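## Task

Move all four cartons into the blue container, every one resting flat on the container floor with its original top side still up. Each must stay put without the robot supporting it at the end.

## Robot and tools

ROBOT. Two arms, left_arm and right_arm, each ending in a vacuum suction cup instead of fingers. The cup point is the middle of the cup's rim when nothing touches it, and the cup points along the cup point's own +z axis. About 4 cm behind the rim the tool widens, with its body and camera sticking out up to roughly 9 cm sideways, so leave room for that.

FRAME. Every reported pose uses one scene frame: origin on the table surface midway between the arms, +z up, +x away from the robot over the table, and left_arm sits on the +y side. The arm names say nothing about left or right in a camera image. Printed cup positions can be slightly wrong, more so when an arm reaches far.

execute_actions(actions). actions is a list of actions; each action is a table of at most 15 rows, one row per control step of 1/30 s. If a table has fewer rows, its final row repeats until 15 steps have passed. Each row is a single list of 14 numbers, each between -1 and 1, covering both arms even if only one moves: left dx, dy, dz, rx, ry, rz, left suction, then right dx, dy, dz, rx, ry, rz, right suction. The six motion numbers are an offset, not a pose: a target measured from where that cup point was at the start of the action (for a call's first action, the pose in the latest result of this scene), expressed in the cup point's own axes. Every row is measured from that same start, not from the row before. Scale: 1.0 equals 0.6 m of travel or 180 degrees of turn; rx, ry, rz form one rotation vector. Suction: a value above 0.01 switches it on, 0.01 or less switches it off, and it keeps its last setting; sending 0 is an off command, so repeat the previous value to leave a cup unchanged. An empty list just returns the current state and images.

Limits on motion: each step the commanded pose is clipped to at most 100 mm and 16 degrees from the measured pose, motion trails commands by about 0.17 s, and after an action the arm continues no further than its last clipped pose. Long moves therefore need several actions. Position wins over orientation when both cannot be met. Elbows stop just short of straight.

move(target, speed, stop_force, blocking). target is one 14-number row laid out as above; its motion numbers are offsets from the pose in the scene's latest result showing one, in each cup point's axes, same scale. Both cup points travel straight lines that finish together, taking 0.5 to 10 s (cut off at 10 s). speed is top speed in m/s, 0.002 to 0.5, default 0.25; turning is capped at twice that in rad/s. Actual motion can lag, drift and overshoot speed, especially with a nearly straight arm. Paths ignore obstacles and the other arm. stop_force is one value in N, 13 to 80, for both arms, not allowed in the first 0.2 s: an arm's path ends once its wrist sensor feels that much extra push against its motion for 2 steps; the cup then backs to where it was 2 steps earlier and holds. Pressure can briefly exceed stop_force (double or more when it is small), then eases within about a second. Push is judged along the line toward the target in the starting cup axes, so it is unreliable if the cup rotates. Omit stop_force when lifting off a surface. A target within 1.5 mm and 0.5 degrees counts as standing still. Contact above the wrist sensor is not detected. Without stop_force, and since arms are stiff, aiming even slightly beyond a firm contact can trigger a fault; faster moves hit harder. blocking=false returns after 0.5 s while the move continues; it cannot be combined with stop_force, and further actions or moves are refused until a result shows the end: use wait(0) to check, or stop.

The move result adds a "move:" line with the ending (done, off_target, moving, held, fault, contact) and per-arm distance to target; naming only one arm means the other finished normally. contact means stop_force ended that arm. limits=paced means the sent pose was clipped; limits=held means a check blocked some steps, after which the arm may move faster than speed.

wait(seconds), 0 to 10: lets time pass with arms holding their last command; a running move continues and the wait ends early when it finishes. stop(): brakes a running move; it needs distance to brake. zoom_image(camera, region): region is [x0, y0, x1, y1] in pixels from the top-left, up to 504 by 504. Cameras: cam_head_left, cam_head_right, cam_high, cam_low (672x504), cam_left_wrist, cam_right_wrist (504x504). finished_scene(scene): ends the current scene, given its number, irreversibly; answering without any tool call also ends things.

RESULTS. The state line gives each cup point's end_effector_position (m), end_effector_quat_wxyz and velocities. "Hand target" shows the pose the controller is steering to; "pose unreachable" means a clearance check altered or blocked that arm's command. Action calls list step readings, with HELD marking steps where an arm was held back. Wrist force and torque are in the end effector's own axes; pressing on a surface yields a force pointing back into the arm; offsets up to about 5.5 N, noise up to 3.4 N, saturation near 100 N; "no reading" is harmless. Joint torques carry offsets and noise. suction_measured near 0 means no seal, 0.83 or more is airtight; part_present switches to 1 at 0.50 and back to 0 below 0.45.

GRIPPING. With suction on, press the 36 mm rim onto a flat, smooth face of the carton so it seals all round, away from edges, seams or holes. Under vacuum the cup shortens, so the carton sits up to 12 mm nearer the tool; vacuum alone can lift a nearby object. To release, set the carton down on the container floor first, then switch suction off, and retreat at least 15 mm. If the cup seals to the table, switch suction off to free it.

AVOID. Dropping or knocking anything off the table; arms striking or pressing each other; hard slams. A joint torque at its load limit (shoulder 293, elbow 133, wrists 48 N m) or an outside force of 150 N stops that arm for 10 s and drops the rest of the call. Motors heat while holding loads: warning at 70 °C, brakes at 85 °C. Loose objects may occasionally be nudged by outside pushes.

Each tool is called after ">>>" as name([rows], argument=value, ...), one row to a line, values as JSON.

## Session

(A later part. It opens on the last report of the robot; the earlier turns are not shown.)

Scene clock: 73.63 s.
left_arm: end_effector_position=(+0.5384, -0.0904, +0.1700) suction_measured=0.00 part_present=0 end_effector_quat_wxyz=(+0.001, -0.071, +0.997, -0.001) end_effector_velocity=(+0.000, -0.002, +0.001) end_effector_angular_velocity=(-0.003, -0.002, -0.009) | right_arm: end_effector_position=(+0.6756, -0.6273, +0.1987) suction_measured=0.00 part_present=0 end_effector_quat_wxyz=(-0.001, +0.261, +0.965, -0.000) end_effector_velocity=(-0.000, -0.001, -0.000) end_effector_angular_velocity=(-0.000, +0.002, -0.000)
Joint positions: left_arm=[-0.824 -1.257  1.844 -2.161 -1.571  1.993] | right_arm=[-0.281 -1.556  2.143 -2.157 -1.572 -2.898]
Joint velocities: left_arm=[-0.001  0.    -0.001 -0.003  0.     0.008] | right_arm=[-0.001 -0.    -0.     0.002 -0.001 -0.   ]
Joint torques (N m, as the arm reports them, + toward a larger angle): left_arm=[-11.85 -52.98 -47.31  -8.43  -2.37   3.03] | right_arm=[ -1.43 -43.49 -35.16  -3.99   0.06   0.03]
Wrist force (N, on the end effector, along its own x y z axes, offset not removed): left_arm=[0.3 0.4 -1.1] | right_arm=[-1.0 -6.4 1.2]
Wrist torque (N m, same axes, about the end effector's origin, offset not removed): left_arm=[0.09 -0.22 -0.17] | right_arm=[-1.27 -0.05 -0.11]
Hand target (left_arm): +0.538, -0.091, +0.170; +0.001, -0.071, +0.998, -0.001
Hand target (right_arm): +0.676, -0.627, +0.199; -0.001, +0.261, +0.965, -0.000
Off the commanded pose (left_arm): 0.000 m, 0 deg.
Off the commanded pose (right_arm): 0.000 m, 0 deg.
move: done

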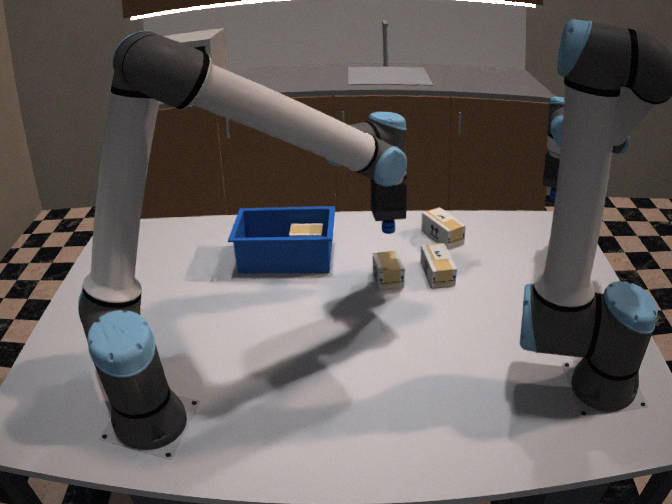

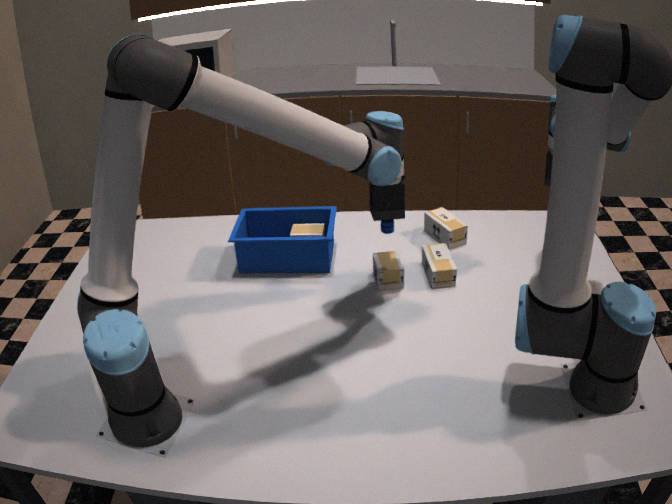

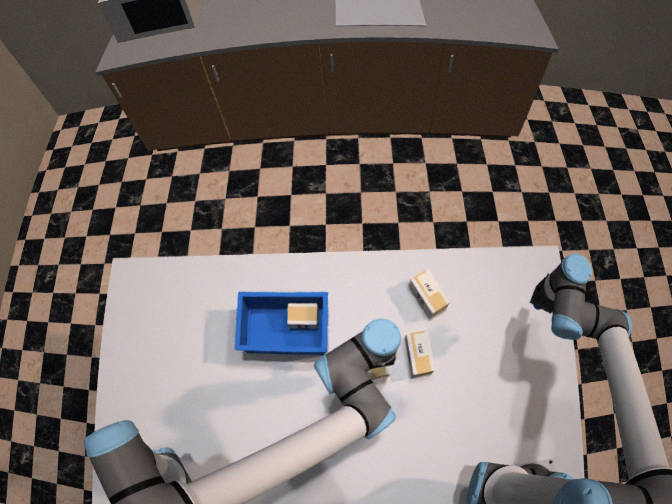

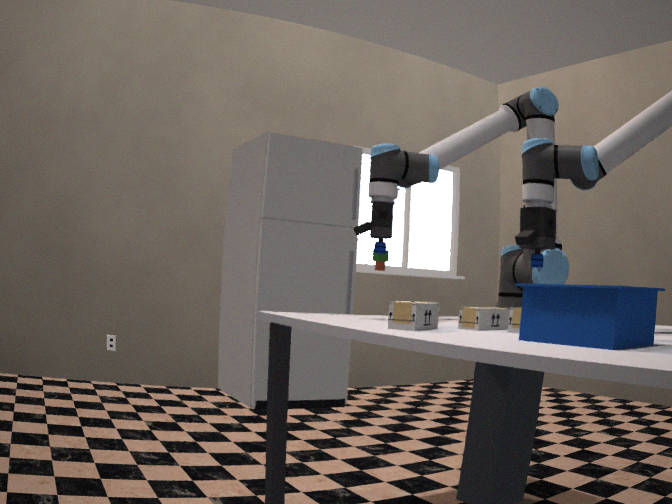

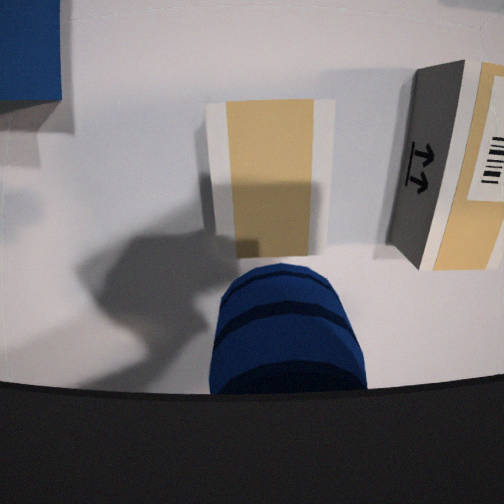

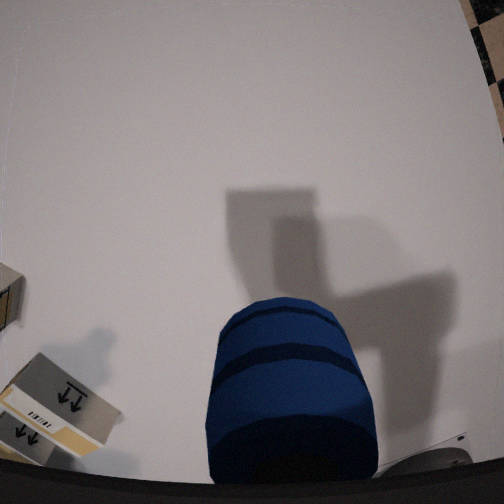

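>>> move(target=[-0.02,0.001,0.17,0,0,0,0,0,0,0,0,0,0,0], speed=0.2)

>>> move(target=[0,0,0.05,0,0,0,1,0,0,0,0,0,0,0], speed=0.012, stop_force=13)

>>> move(target=[0,0,-0.25,0,0,0,1,0,0,0,0,0,0,0])

Scene clock: 79.70 s.
left_arm: end_effector_position=(+0.5503, -0.0883, +0.0682) suction_measured=0.00 part_present=0 end_effector_quat_wxyz=(+0.001, -0.071, +0.997, -0.001) end_effector_velocity=(+0.001, -0.000, -0.001) end_effector_angular_velocity=(-0.001, -0.001, +0.001) | right_arm: end_effector_position=(+0.6756, -0.6273, +0.1987) suction_measured=0.00 part_present=0 end_effector_quat_wxyz=(-0.001, +0.261, +0.965, -0.000) end_effector_velocity=(-0.000, +0.000, +0.000) end_effector_angular_velocity=(-0.000, +0.001, -0.001)
Joint positions: left_arm=[-0.81  -1.139  1.895 -2.33  -1.571  2.007] | right_arm=[-0.281 -1.556  2.143 -2.157 -1.572 -2.898]
Joint velocities: left_arm=[ 0.     0.002  0.    -0.003  0.    -0.001] | right_arm=[ 0.001 -0.    -0.     0.001 -0.001  0.001]
Joint torques (N m, as the arm reports them, + toward a larger angle): left_arm=[ 12.32 -53.1  -27.88  -8.26   1.77   2.52] | right_arm=[  0.81 -42.93 -35.78  -4.22  -0.09  -0.03]
Wrist force (N, on the end effector, along its own x y z axes, offset not removed): left_arm=[-1.7 0.2 -2.6] | right_arm=[-1.1 -1.5 -0.6]
Wrist torque (N m, same axes, about the end effector's origin, offset not removed): left_arm=[0.02 -0.06 -0.25] | right_arm=[-0.37 -0.04 -0.14]
Hand target (left_arm): +0.550, -0.088, +0.068; +0.001, -0.071, +0.997, -0.001
Hand target (right_arm): +0.676, -0.627, +0.199; -0.001, +0.261, +0.965, -0.000
Off the commanded pose (left_arm): 0.000 m, 0 deg.
Off the commanded pose (right_arm): 0.000 m, 0 deg.
move: done

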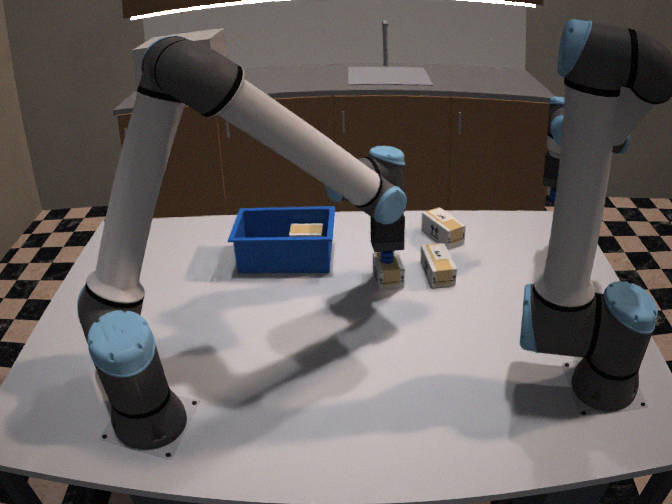

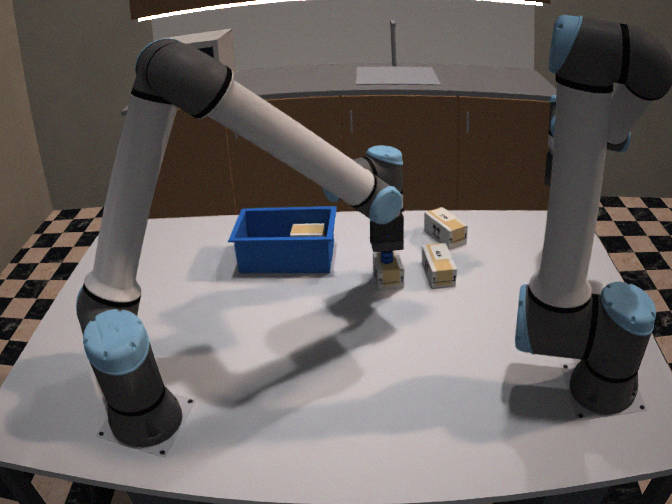

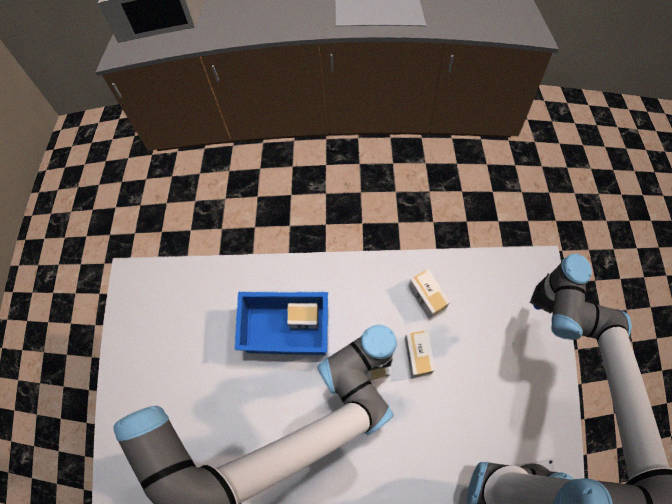

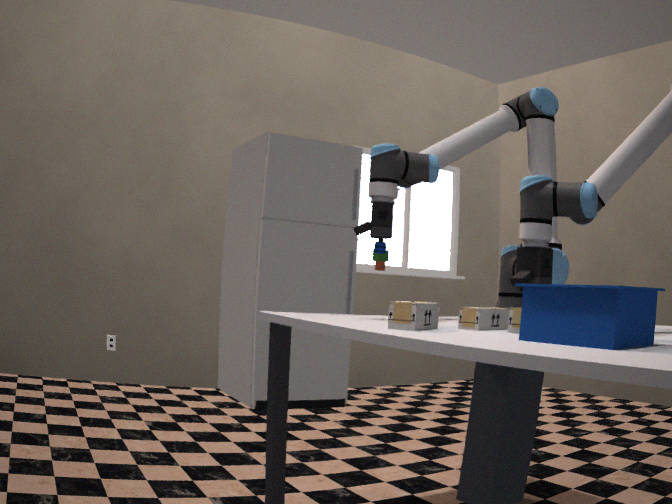

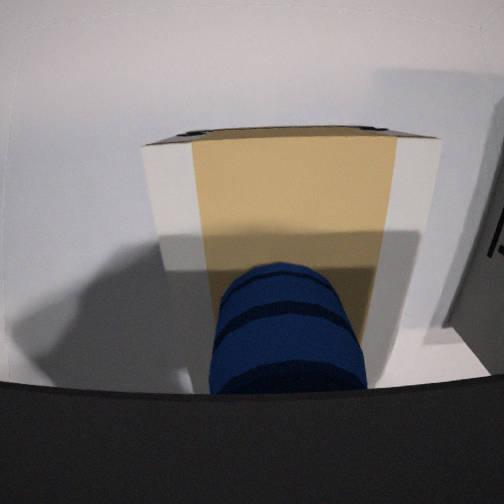

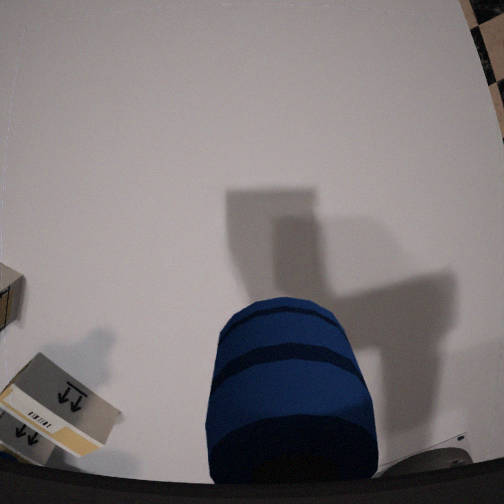

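Scene clock: 81.37 s.
left_arm: end_effector_position=(+0.5503, -0.0883, +0.0528) suction_measured=0.91 part_present=1 end_effector_quat_wxyz=(+0.001, -0.071, +0.997, -0.002) end_effector_velocity=(-0.001, +0.001, +0.001) end_effector_angular_velocity=(+0.003, +0.003, -0.000) | right_arm: end_effector_position=(+0.6756, -0.6273, +0.1987) suction_measured=0.00 part_present=0 end_effector_quat_wxyz=(-0.001, +0.261, +0.965, -0.000) end_effector_velocity=(+0.000, +0.001, -0.000) end_effector_angular_velocity=(+0.001, -0.000, -0.001)
Joint positions: left_arm=[-0.81  -1.121  1.902 -2.356 -1.571  2.007] | right_arm=[-0.281 -1.556  2.143 -2.157 -1.572 -2.898]
Joint velocities: left_arm=[-0.    -0.002 -0.001  0.008 -0.001  0.   ] | right_arm=[ 0.001 -0.     0.    -0.     0.001  0.001]
Joint torques (N m, as the arm reports them, + toward a larger angle): left_arm=[  4.49 -70.22 -35.41  -0.42   0.44   0.72] | right_arm=[ -0.44 -41.92 -35.15  -4.22   0.06  -0.13]
Wrist force (N, on the end effector, along its own x y z axes, offset not removed): left_arm=[7.2 16.4 -35.3] | right_arm=[-0.6 -3.4 0.3]
Wrist torque (N m, same axes, about the end effector's origin, offset not removed): left_arm=[0.33 -0.33 0.00] | right_arm=[-0.79 -0.13 0.11]
Hand target (left_arm): +0.550, -0.088, +0.053; +0.001, -0.071, +0.997, -0.001
Hand target (right_arm): +0.676, -0.627, +0.199; -0.001, +0.261, +0.965, -0.000
Off the commanded pose (left_arm): 0.015 m, 0 deg.
Off the commanded pose (right_arm): 0.000 m, 0 deg.
move: contact (left_arm)

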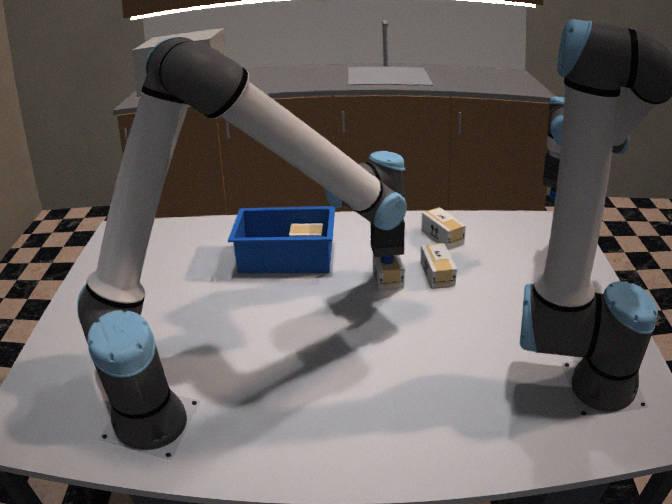

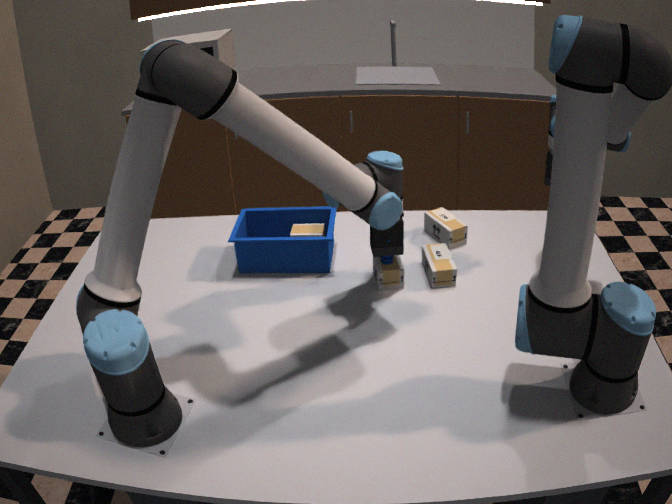

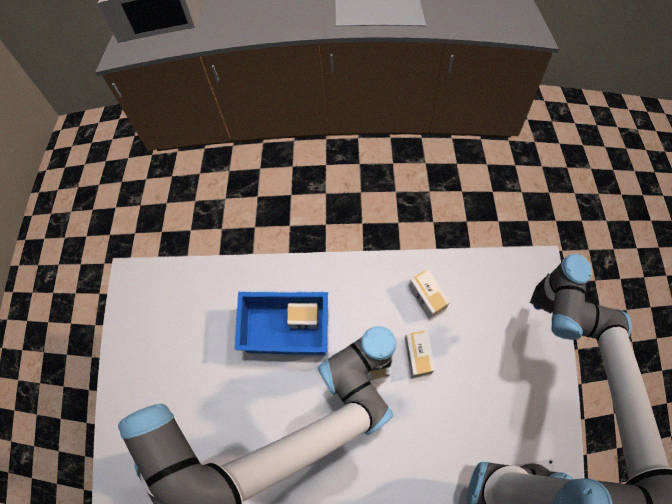

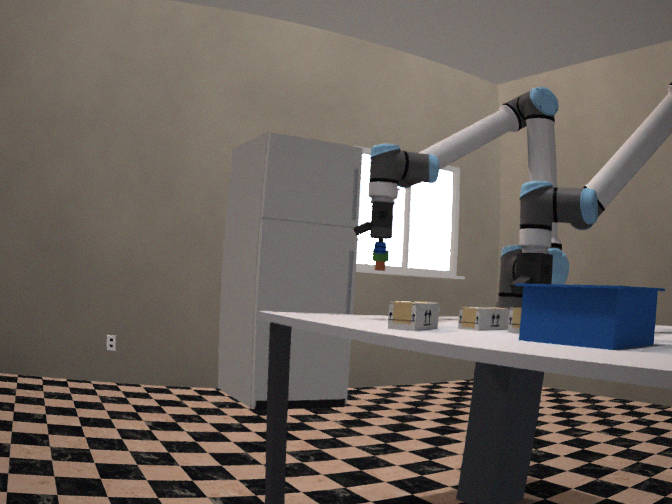

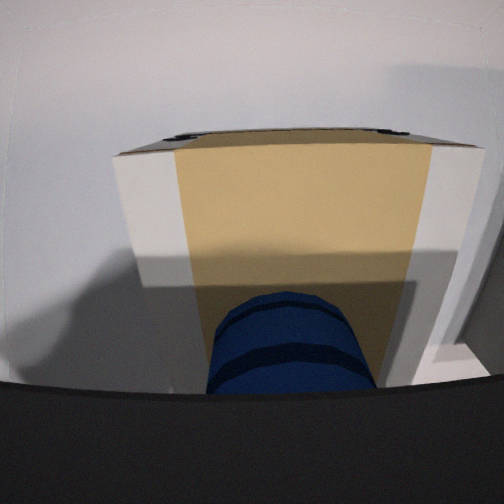

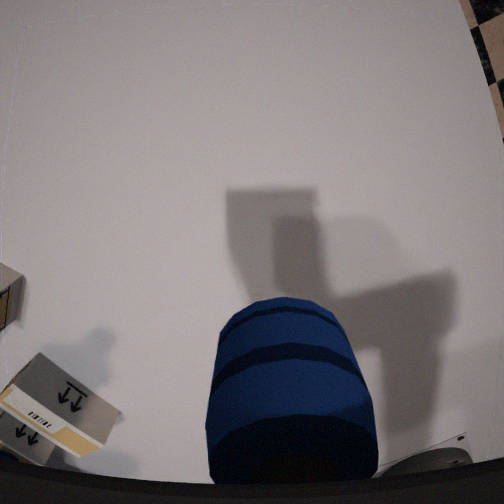

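Scene clock: 82.53 s.
left_arm: end_effector_position=(+0.5501, -0.0880, +0.2026) suction_measured=0.91 part_present=1 end_effector_quat_wxyz=(+0.001, -0.071, +0.997, -0.002) end_effector_velocity=(-0.000, +0.000, +0.002) end_effector_angular_velocity=(+0.002, +0.001, -0.000) | right_arm: end_effector_position=(+0.6756, -0.6273, +0.1987) suction_measured=0.00 part_present=0 end_effector_quat_wxyz=(-0.001, +0.261, +0.965, -0.000) end_effector_velocity=(+0.000, -0.000, +0.000) end_effector_angular_velocity=(-0.001, -0.001, -0.002)
Joint positions: left_arm=[-0.81  -1.277  1.803 -2.101 -1.571  2.007] | right_arm=[-0.281 -1.556  2.143 -2.157 -1.572 -2.898]
Joint velocities: left_arm=[-0.    -0.002 -0.002  0.005  0.001  0.   ] | right_arm=[ 0.    -0.     0.    -0.001 -0.001  0.002]
Joint torques (N m, as the arm reports them, + toward a larger angle): left_arm=[-12.26 -92.42 -50.66  -0.76  -1.27  -2.28] | right_arm=[ -0.63 -41.16 -36.36  -4.3   -0.35  -0.26]
Wrist force (N, on the end effector, along its own x y z axes, offset not removed): left_arm=[-0.6 1.1 5.4] | right_arm=[-0.5 0.1 -0.2]
Wrist torque (N m, same axes, about the end effector's origin, offset not removed): left_arm=[0.23 -0.13 -0.19] | right_arm=[-0.19 -0.09 -0.03]
Hand target (left_arm): +0.550, -0.088, +0.203; +0.001, -0.071, +0.997, -0.002
Hand target (right_arm): +0.676, -0.627, +0.199; -0.001, +0.261, +0.965, -0.000
Off the commanded pose (left_arm): 0.000 m, 0 deg.
Off the commanded pose (right_arm): 0.000 m, 0 deg.
move: done

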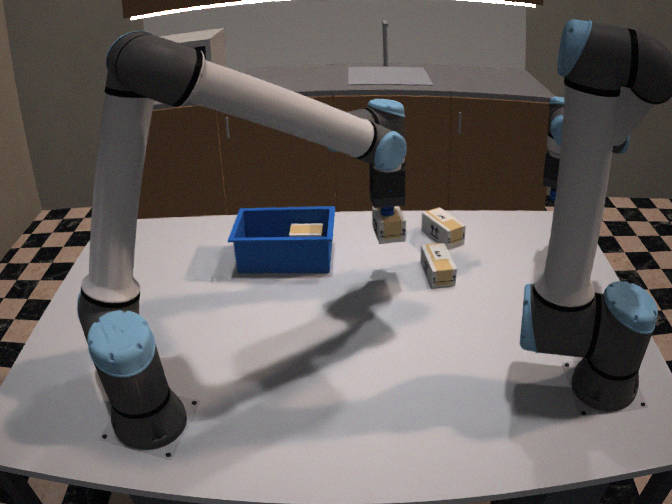

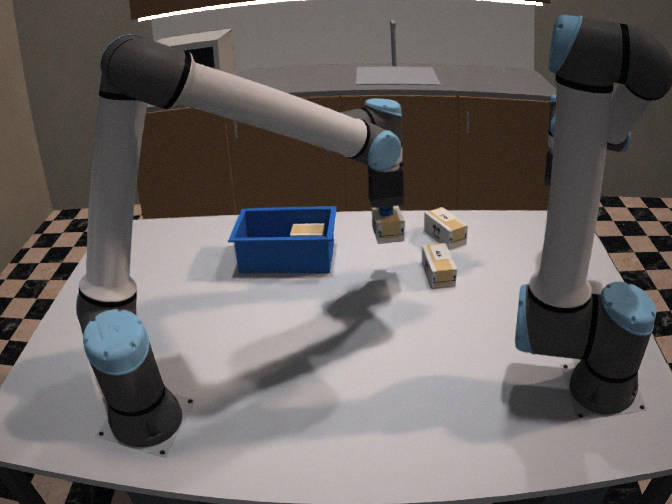

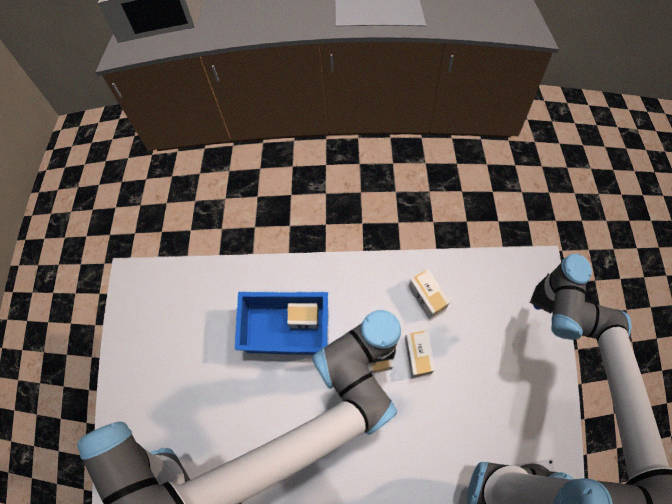

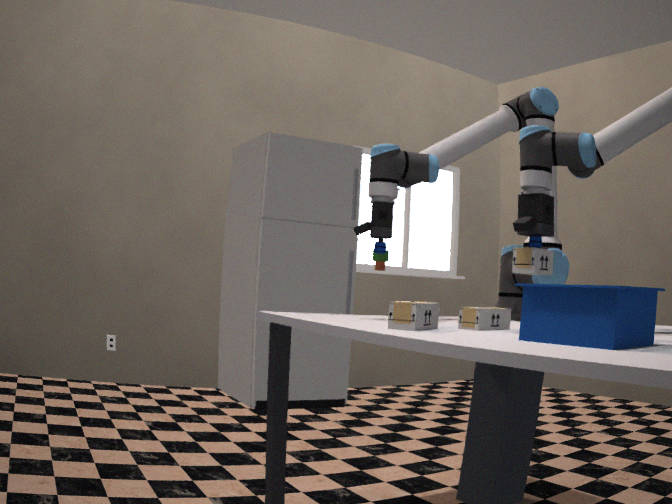

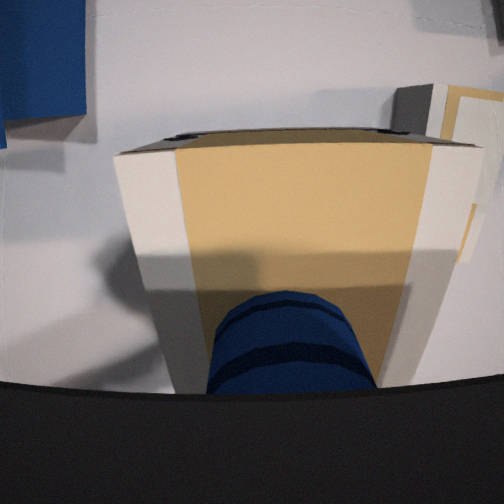

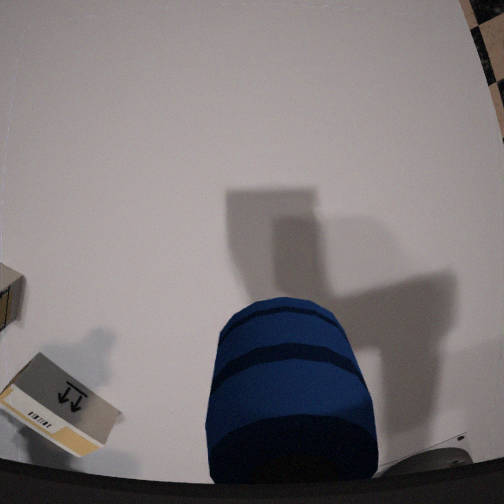

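>>> move(target=[-0.2,0.359,0,0,0,-0.458,1,0,0,0,0,0,0,0], speed=0.4)

>>> move(target=[0,0,0.09,0,0,0,1,0,0,0,0,0,0,0], speed=0.1)

>>> move(target=[0,0,0.11,0,0,0,1,0,0,0,0,0,0,0], speed=0.03, stop_force=13)

Scene clock: 90.70 s.
left_arm: end_effector_position=(+0.6385, +0.1421, +0.2025) suction_measured=0.91 part_present=1 end_effector_quat_wxyz=(+0.000, +0.710, -0.704, +0.002) end_effector_velocity=(+0.000, +0.001, -0.000) end_effector_angular_velocity=(+0.001, +0.001, +0.010) | right_arm: end_effector_position=(+0.6756, -0.6273, +0.1987) suction_measured=0.00 part_present=0 end_effector_quat_wxyz=(-0.001, +0.261, +0.965, -0.000) end_effector_velocity=(-0.000, +0.000, -0.000) end_effector_angular_velocity=(-0.001, +0.000, -0.000)
Joint positions: left_arm=[-0.521 -1.371  1.927 -2.13  -1.571  0.858] | right_arm=[-0.281 -1.556  2.143 -2.157 -1.572 -2.898]
Joint velocities: left_arm=[ 0.002  0.     0.     0.001  0.    -0.008] | right_arm=[ 0.001 -0.     0.    -0.    -0.001  0.001]
Joint torques (N m, as the arm reports them, + toward a larger angle): left_arm=[ 13.26 -83.25 -33.72  -8.2    1.67  -2.  ] | right_arm=[  2.07 -42.08 -35.95  -3.81  -0.18   0.22]
Wrist force (N, on the end effector, along its own x y z axes, offset not removed): left_arm=[-2.0 -1.3 3.0] | right_arm=[0.8 -6.1 -1.9]
Wrist torque (N m, same axes, about the end effector's origin, offset not removed): left_arm=[-0.14 0.15 -0.25] | right_arm=[-1.19 -0.34 0.00]
Hand target (left_arm): +0.639, +0.142, +0.202; +0.000, +0.711, -0.704, +0.002
Hand target (right_arm): +0.676, -0.627, +0.199; -0.001, +0.261, +0.965, -0.000
Off the commanded pose (left_arm): 0.000 m, 0 deg.
Off the commanded pose (right_arm): 0.000 m, 0 deg.
move: done

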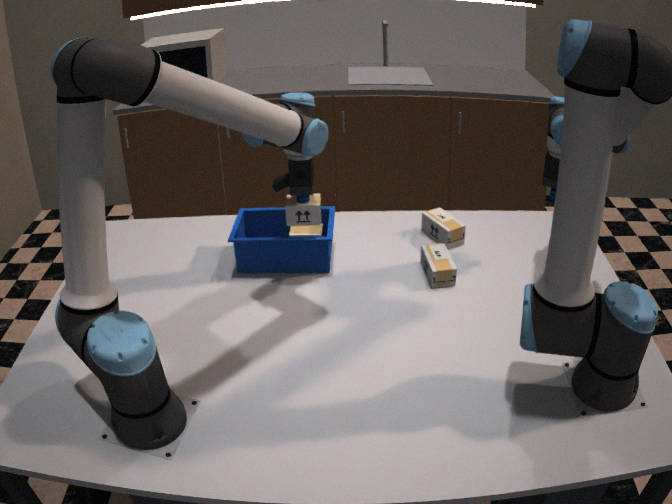

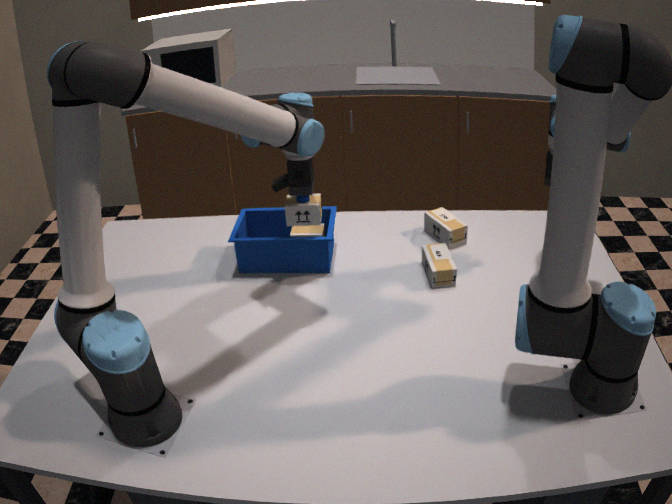

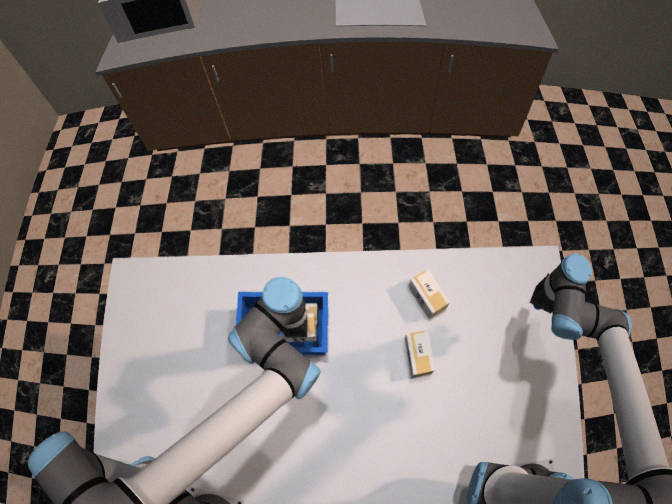

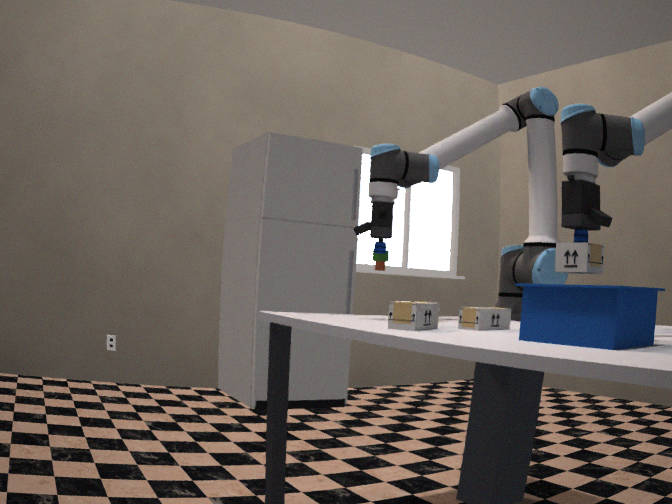

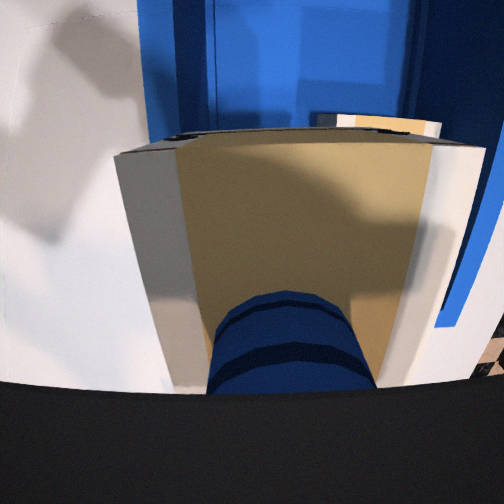

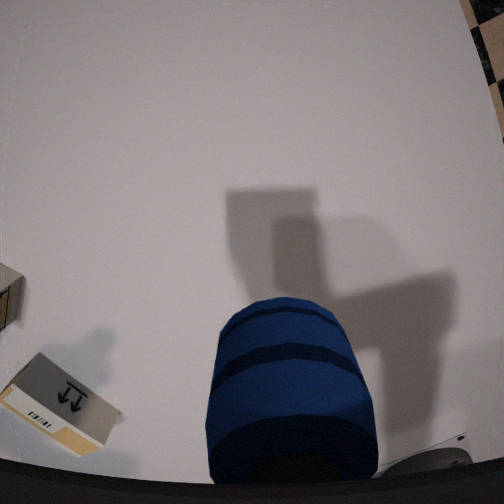

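Scene clock: 91.70 s.
left_arm: end_effector_position=(+0.6386, +0.1421, +0.1486) suction_measured=0.91 part_present=1 end_effector_quat_wxyz=(+0.000, +0.710, -0.704, +0.002) end_effector_velocity=(-0.000, +0.000, -0.002) end_effector_angular_velocity=(+0.001, +0.001, -0.000) | right_arm: end_effector_position=(+0.6756, -0.6273, +0.1987) suction_measured=0.00 part_present=0 end_effector_quat_wxyz=(-0.001, +0.261, +0.965, -0.000) end_effector_velocity=(-0.000, -0.000, -0.000) end_effector_angular_velocity=(-0.000, +0.001, -0.002)
Joint positions: left_arm=[-0.521 -1.317  1.972 -2.229 -1.571  0.858] | right_arm=[-0.281 -1.556  2.143 -2.157 -1.572 -2.898]
Joint velocities: left_arm=[ 0.     0.002  0.001 -0.002 -0.     0.   ] | right_arm=[-0.001  0.     0.     0.    -0.     0.001]
Joint torques (N m, as the arm reports them, + toward a larger angle): left_arm=[ -3.54 -46.88 -31.25  -8.68  -0.09   2.36] | right_arm=[  1.09 -41.21 -35.49  -4.     0.57  -0.34]
Wrist force (N, on the end effector, along its own x y z axes, offset not removed): left_arm=[-1.3 0.7 3.4] | right_arm=[-1.5 0.0 -1.0]
Wrist torque (N m, same axes, about the end effector's origin, offset not removed): left_arm=[0.25 -0.10 -0.13] | right_arm=[-0.14 0.20 -0.04]
Hand target (left_arm): +0.639, +0.142, +0.148; +0.000, +0.710, -0.704, +0.002
Hand target (right_arm): +0.676, -0.627, +0.199; -0.001, +0.261, +0.965, -0.000
Off the commanded pose (left_arm): 0.000 m, 0 deg.
Off the commanded pose (right_arm): 0.000 m, 0 deg.
move: done

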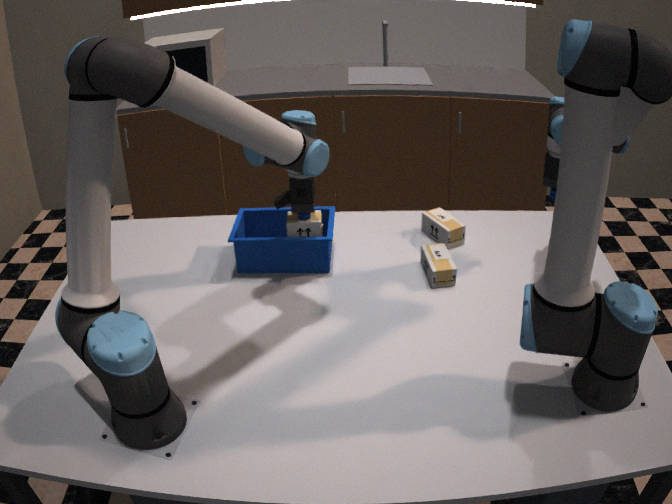

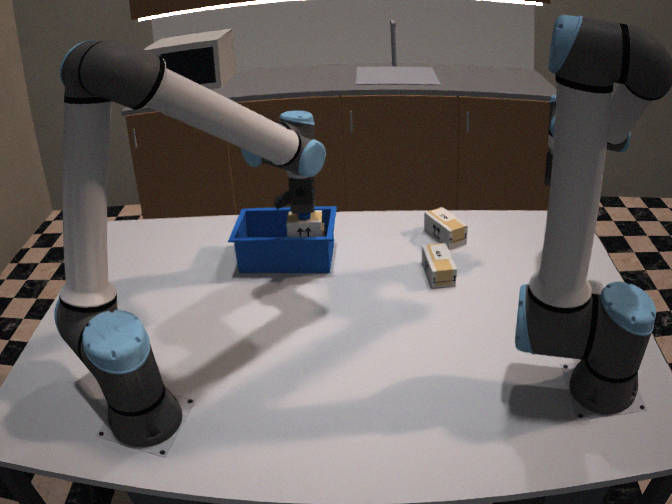

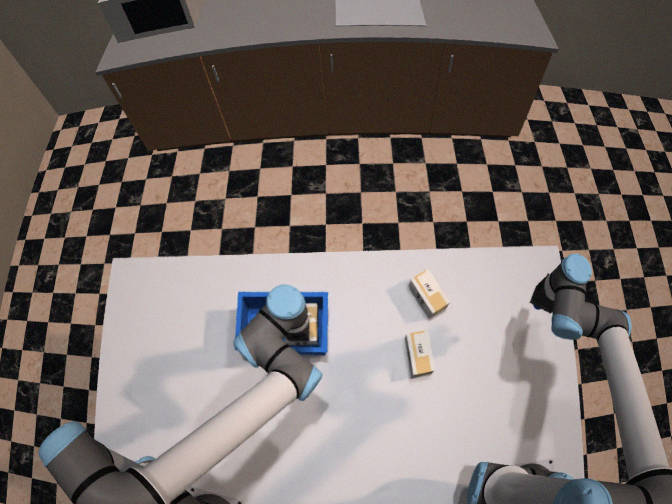

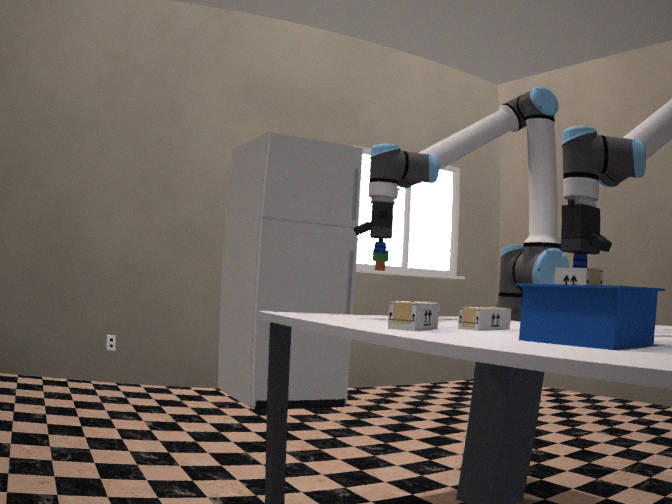

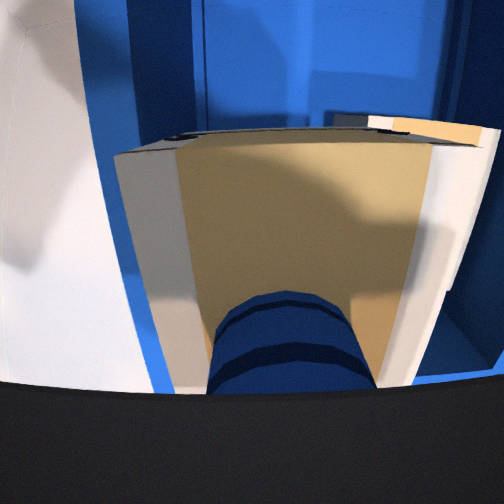

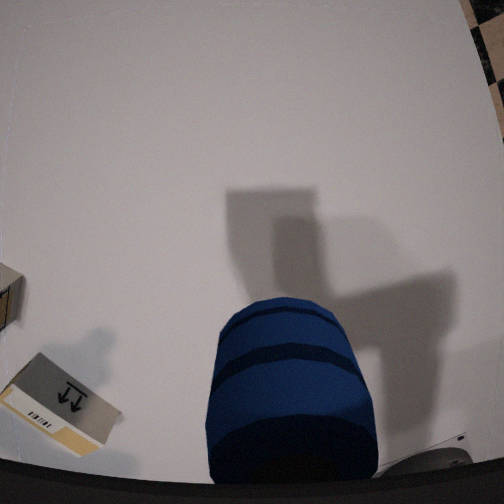

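Scene clock: 94.23 s.
left_arm: end_effector_position=(+0.6387, +0.1420, +0.0828) suction_measured=0.91 part_present=1 end_effector_quat_wxyz=(+0.000, +0.710, -0.704, +0.002) end_effector_velocity=(-0.000, +0.000, -0.002) end_effector_angular_velocity=(+0.001, +0.001, +0.000) | right_arm: end_effector_position=(+0.6756, -0.6273, +0.1987) suction_measured=0.00 part_present=0 end_effector_quat_wxyz=(-0.001, +0.261, +0.965, -0.000) end_effector_velocity=(-0.000, -0.000, -0.000) end_effector_angular_velocity=(+0.000, +0.001, +0.000)
Joint positions: left_arm=[-0.521 -1.24   2.015 -2.35  -1.571  0.858] | right_arm=[-0.281 -1.556  2.143 -2.157 -1.572 -2.898]
Joint velocities: left_arm=[-0.     0.003  0.001 -0.003 -0.    -0.   ] | right_arm=[-0.     0.    -0.     0.001 -0.    -0.   ]
Joint torques (N m, as the arm reports them, + toward a larger angle): left_arm=[ -0.9  -51.95 -29.86  -8.9   -0.79   2.5 ] | right_arm=[ -1.53 -45.01 -36.47  -4.26   0.13  -0.12]
Wrist force (N, on the end effector, along its own x y z axes, offset not removed): left_arm=[2.7 0.8 4.3] | right_arm=[2.2 -5.6 1.5]
Wrist torque (N m, same axes, about the end effector's origin, offset not removed): left_arm=[0.23 -0.63 -0.12] | right_arm=[-1.21 -0.52 0.06]
Hand target (left_arm): +0.639, +0.142, +0.083; +0.000, +0.710, -0.704, +0.002
Hand target (right_arm): +0.676, -0.627, +0.199; -0.001, +0.261, +0.965, -0.000
Off the commanded pose (left_arm): 0.000 m, 0 deg.
Off the commanded pose (right_arm): 0.000 m, 0 deg.
move: done

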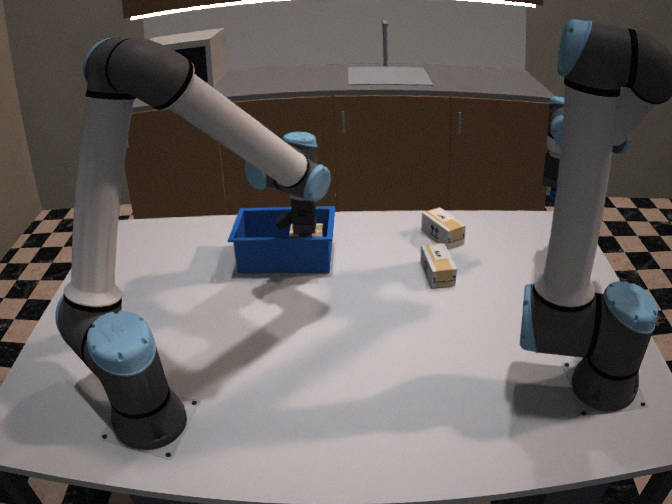

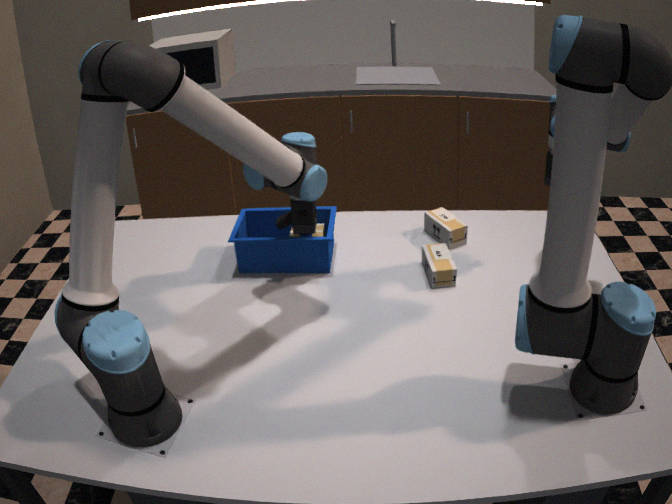

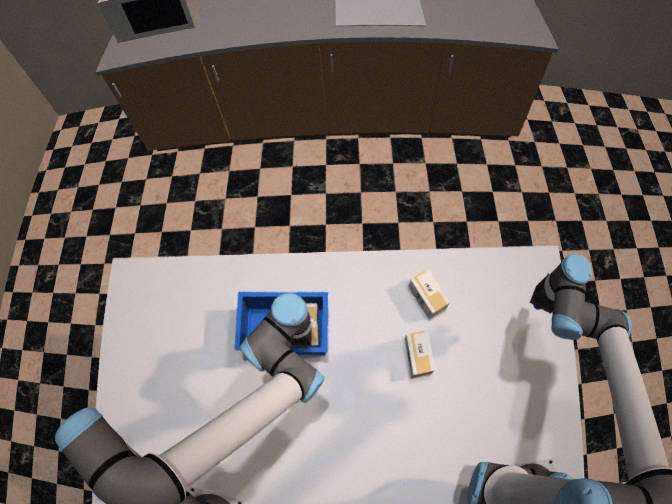

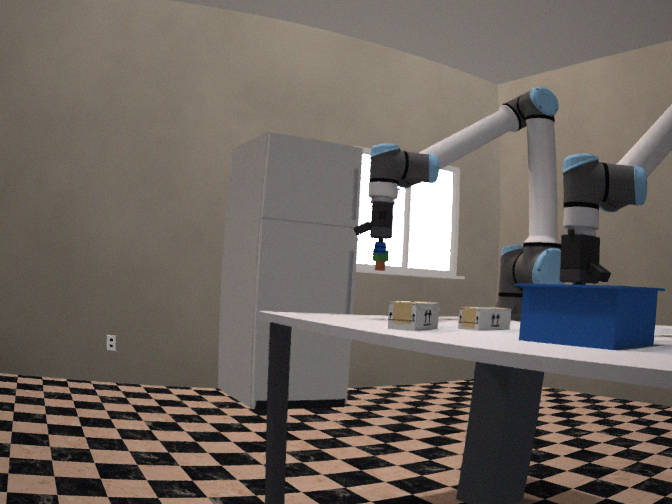

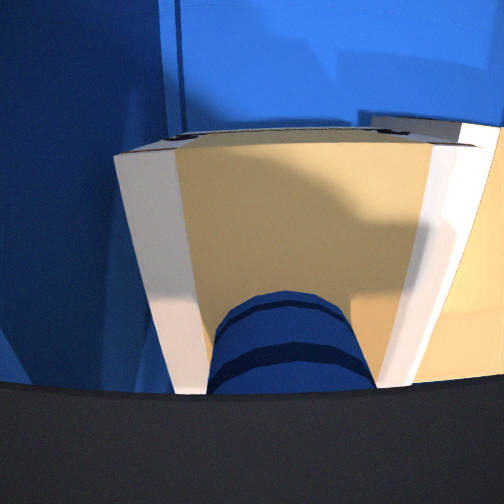

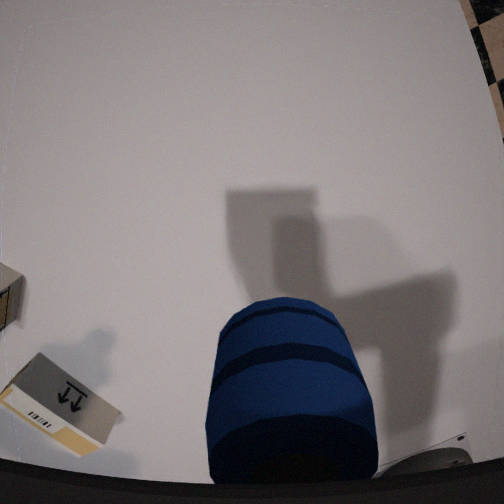

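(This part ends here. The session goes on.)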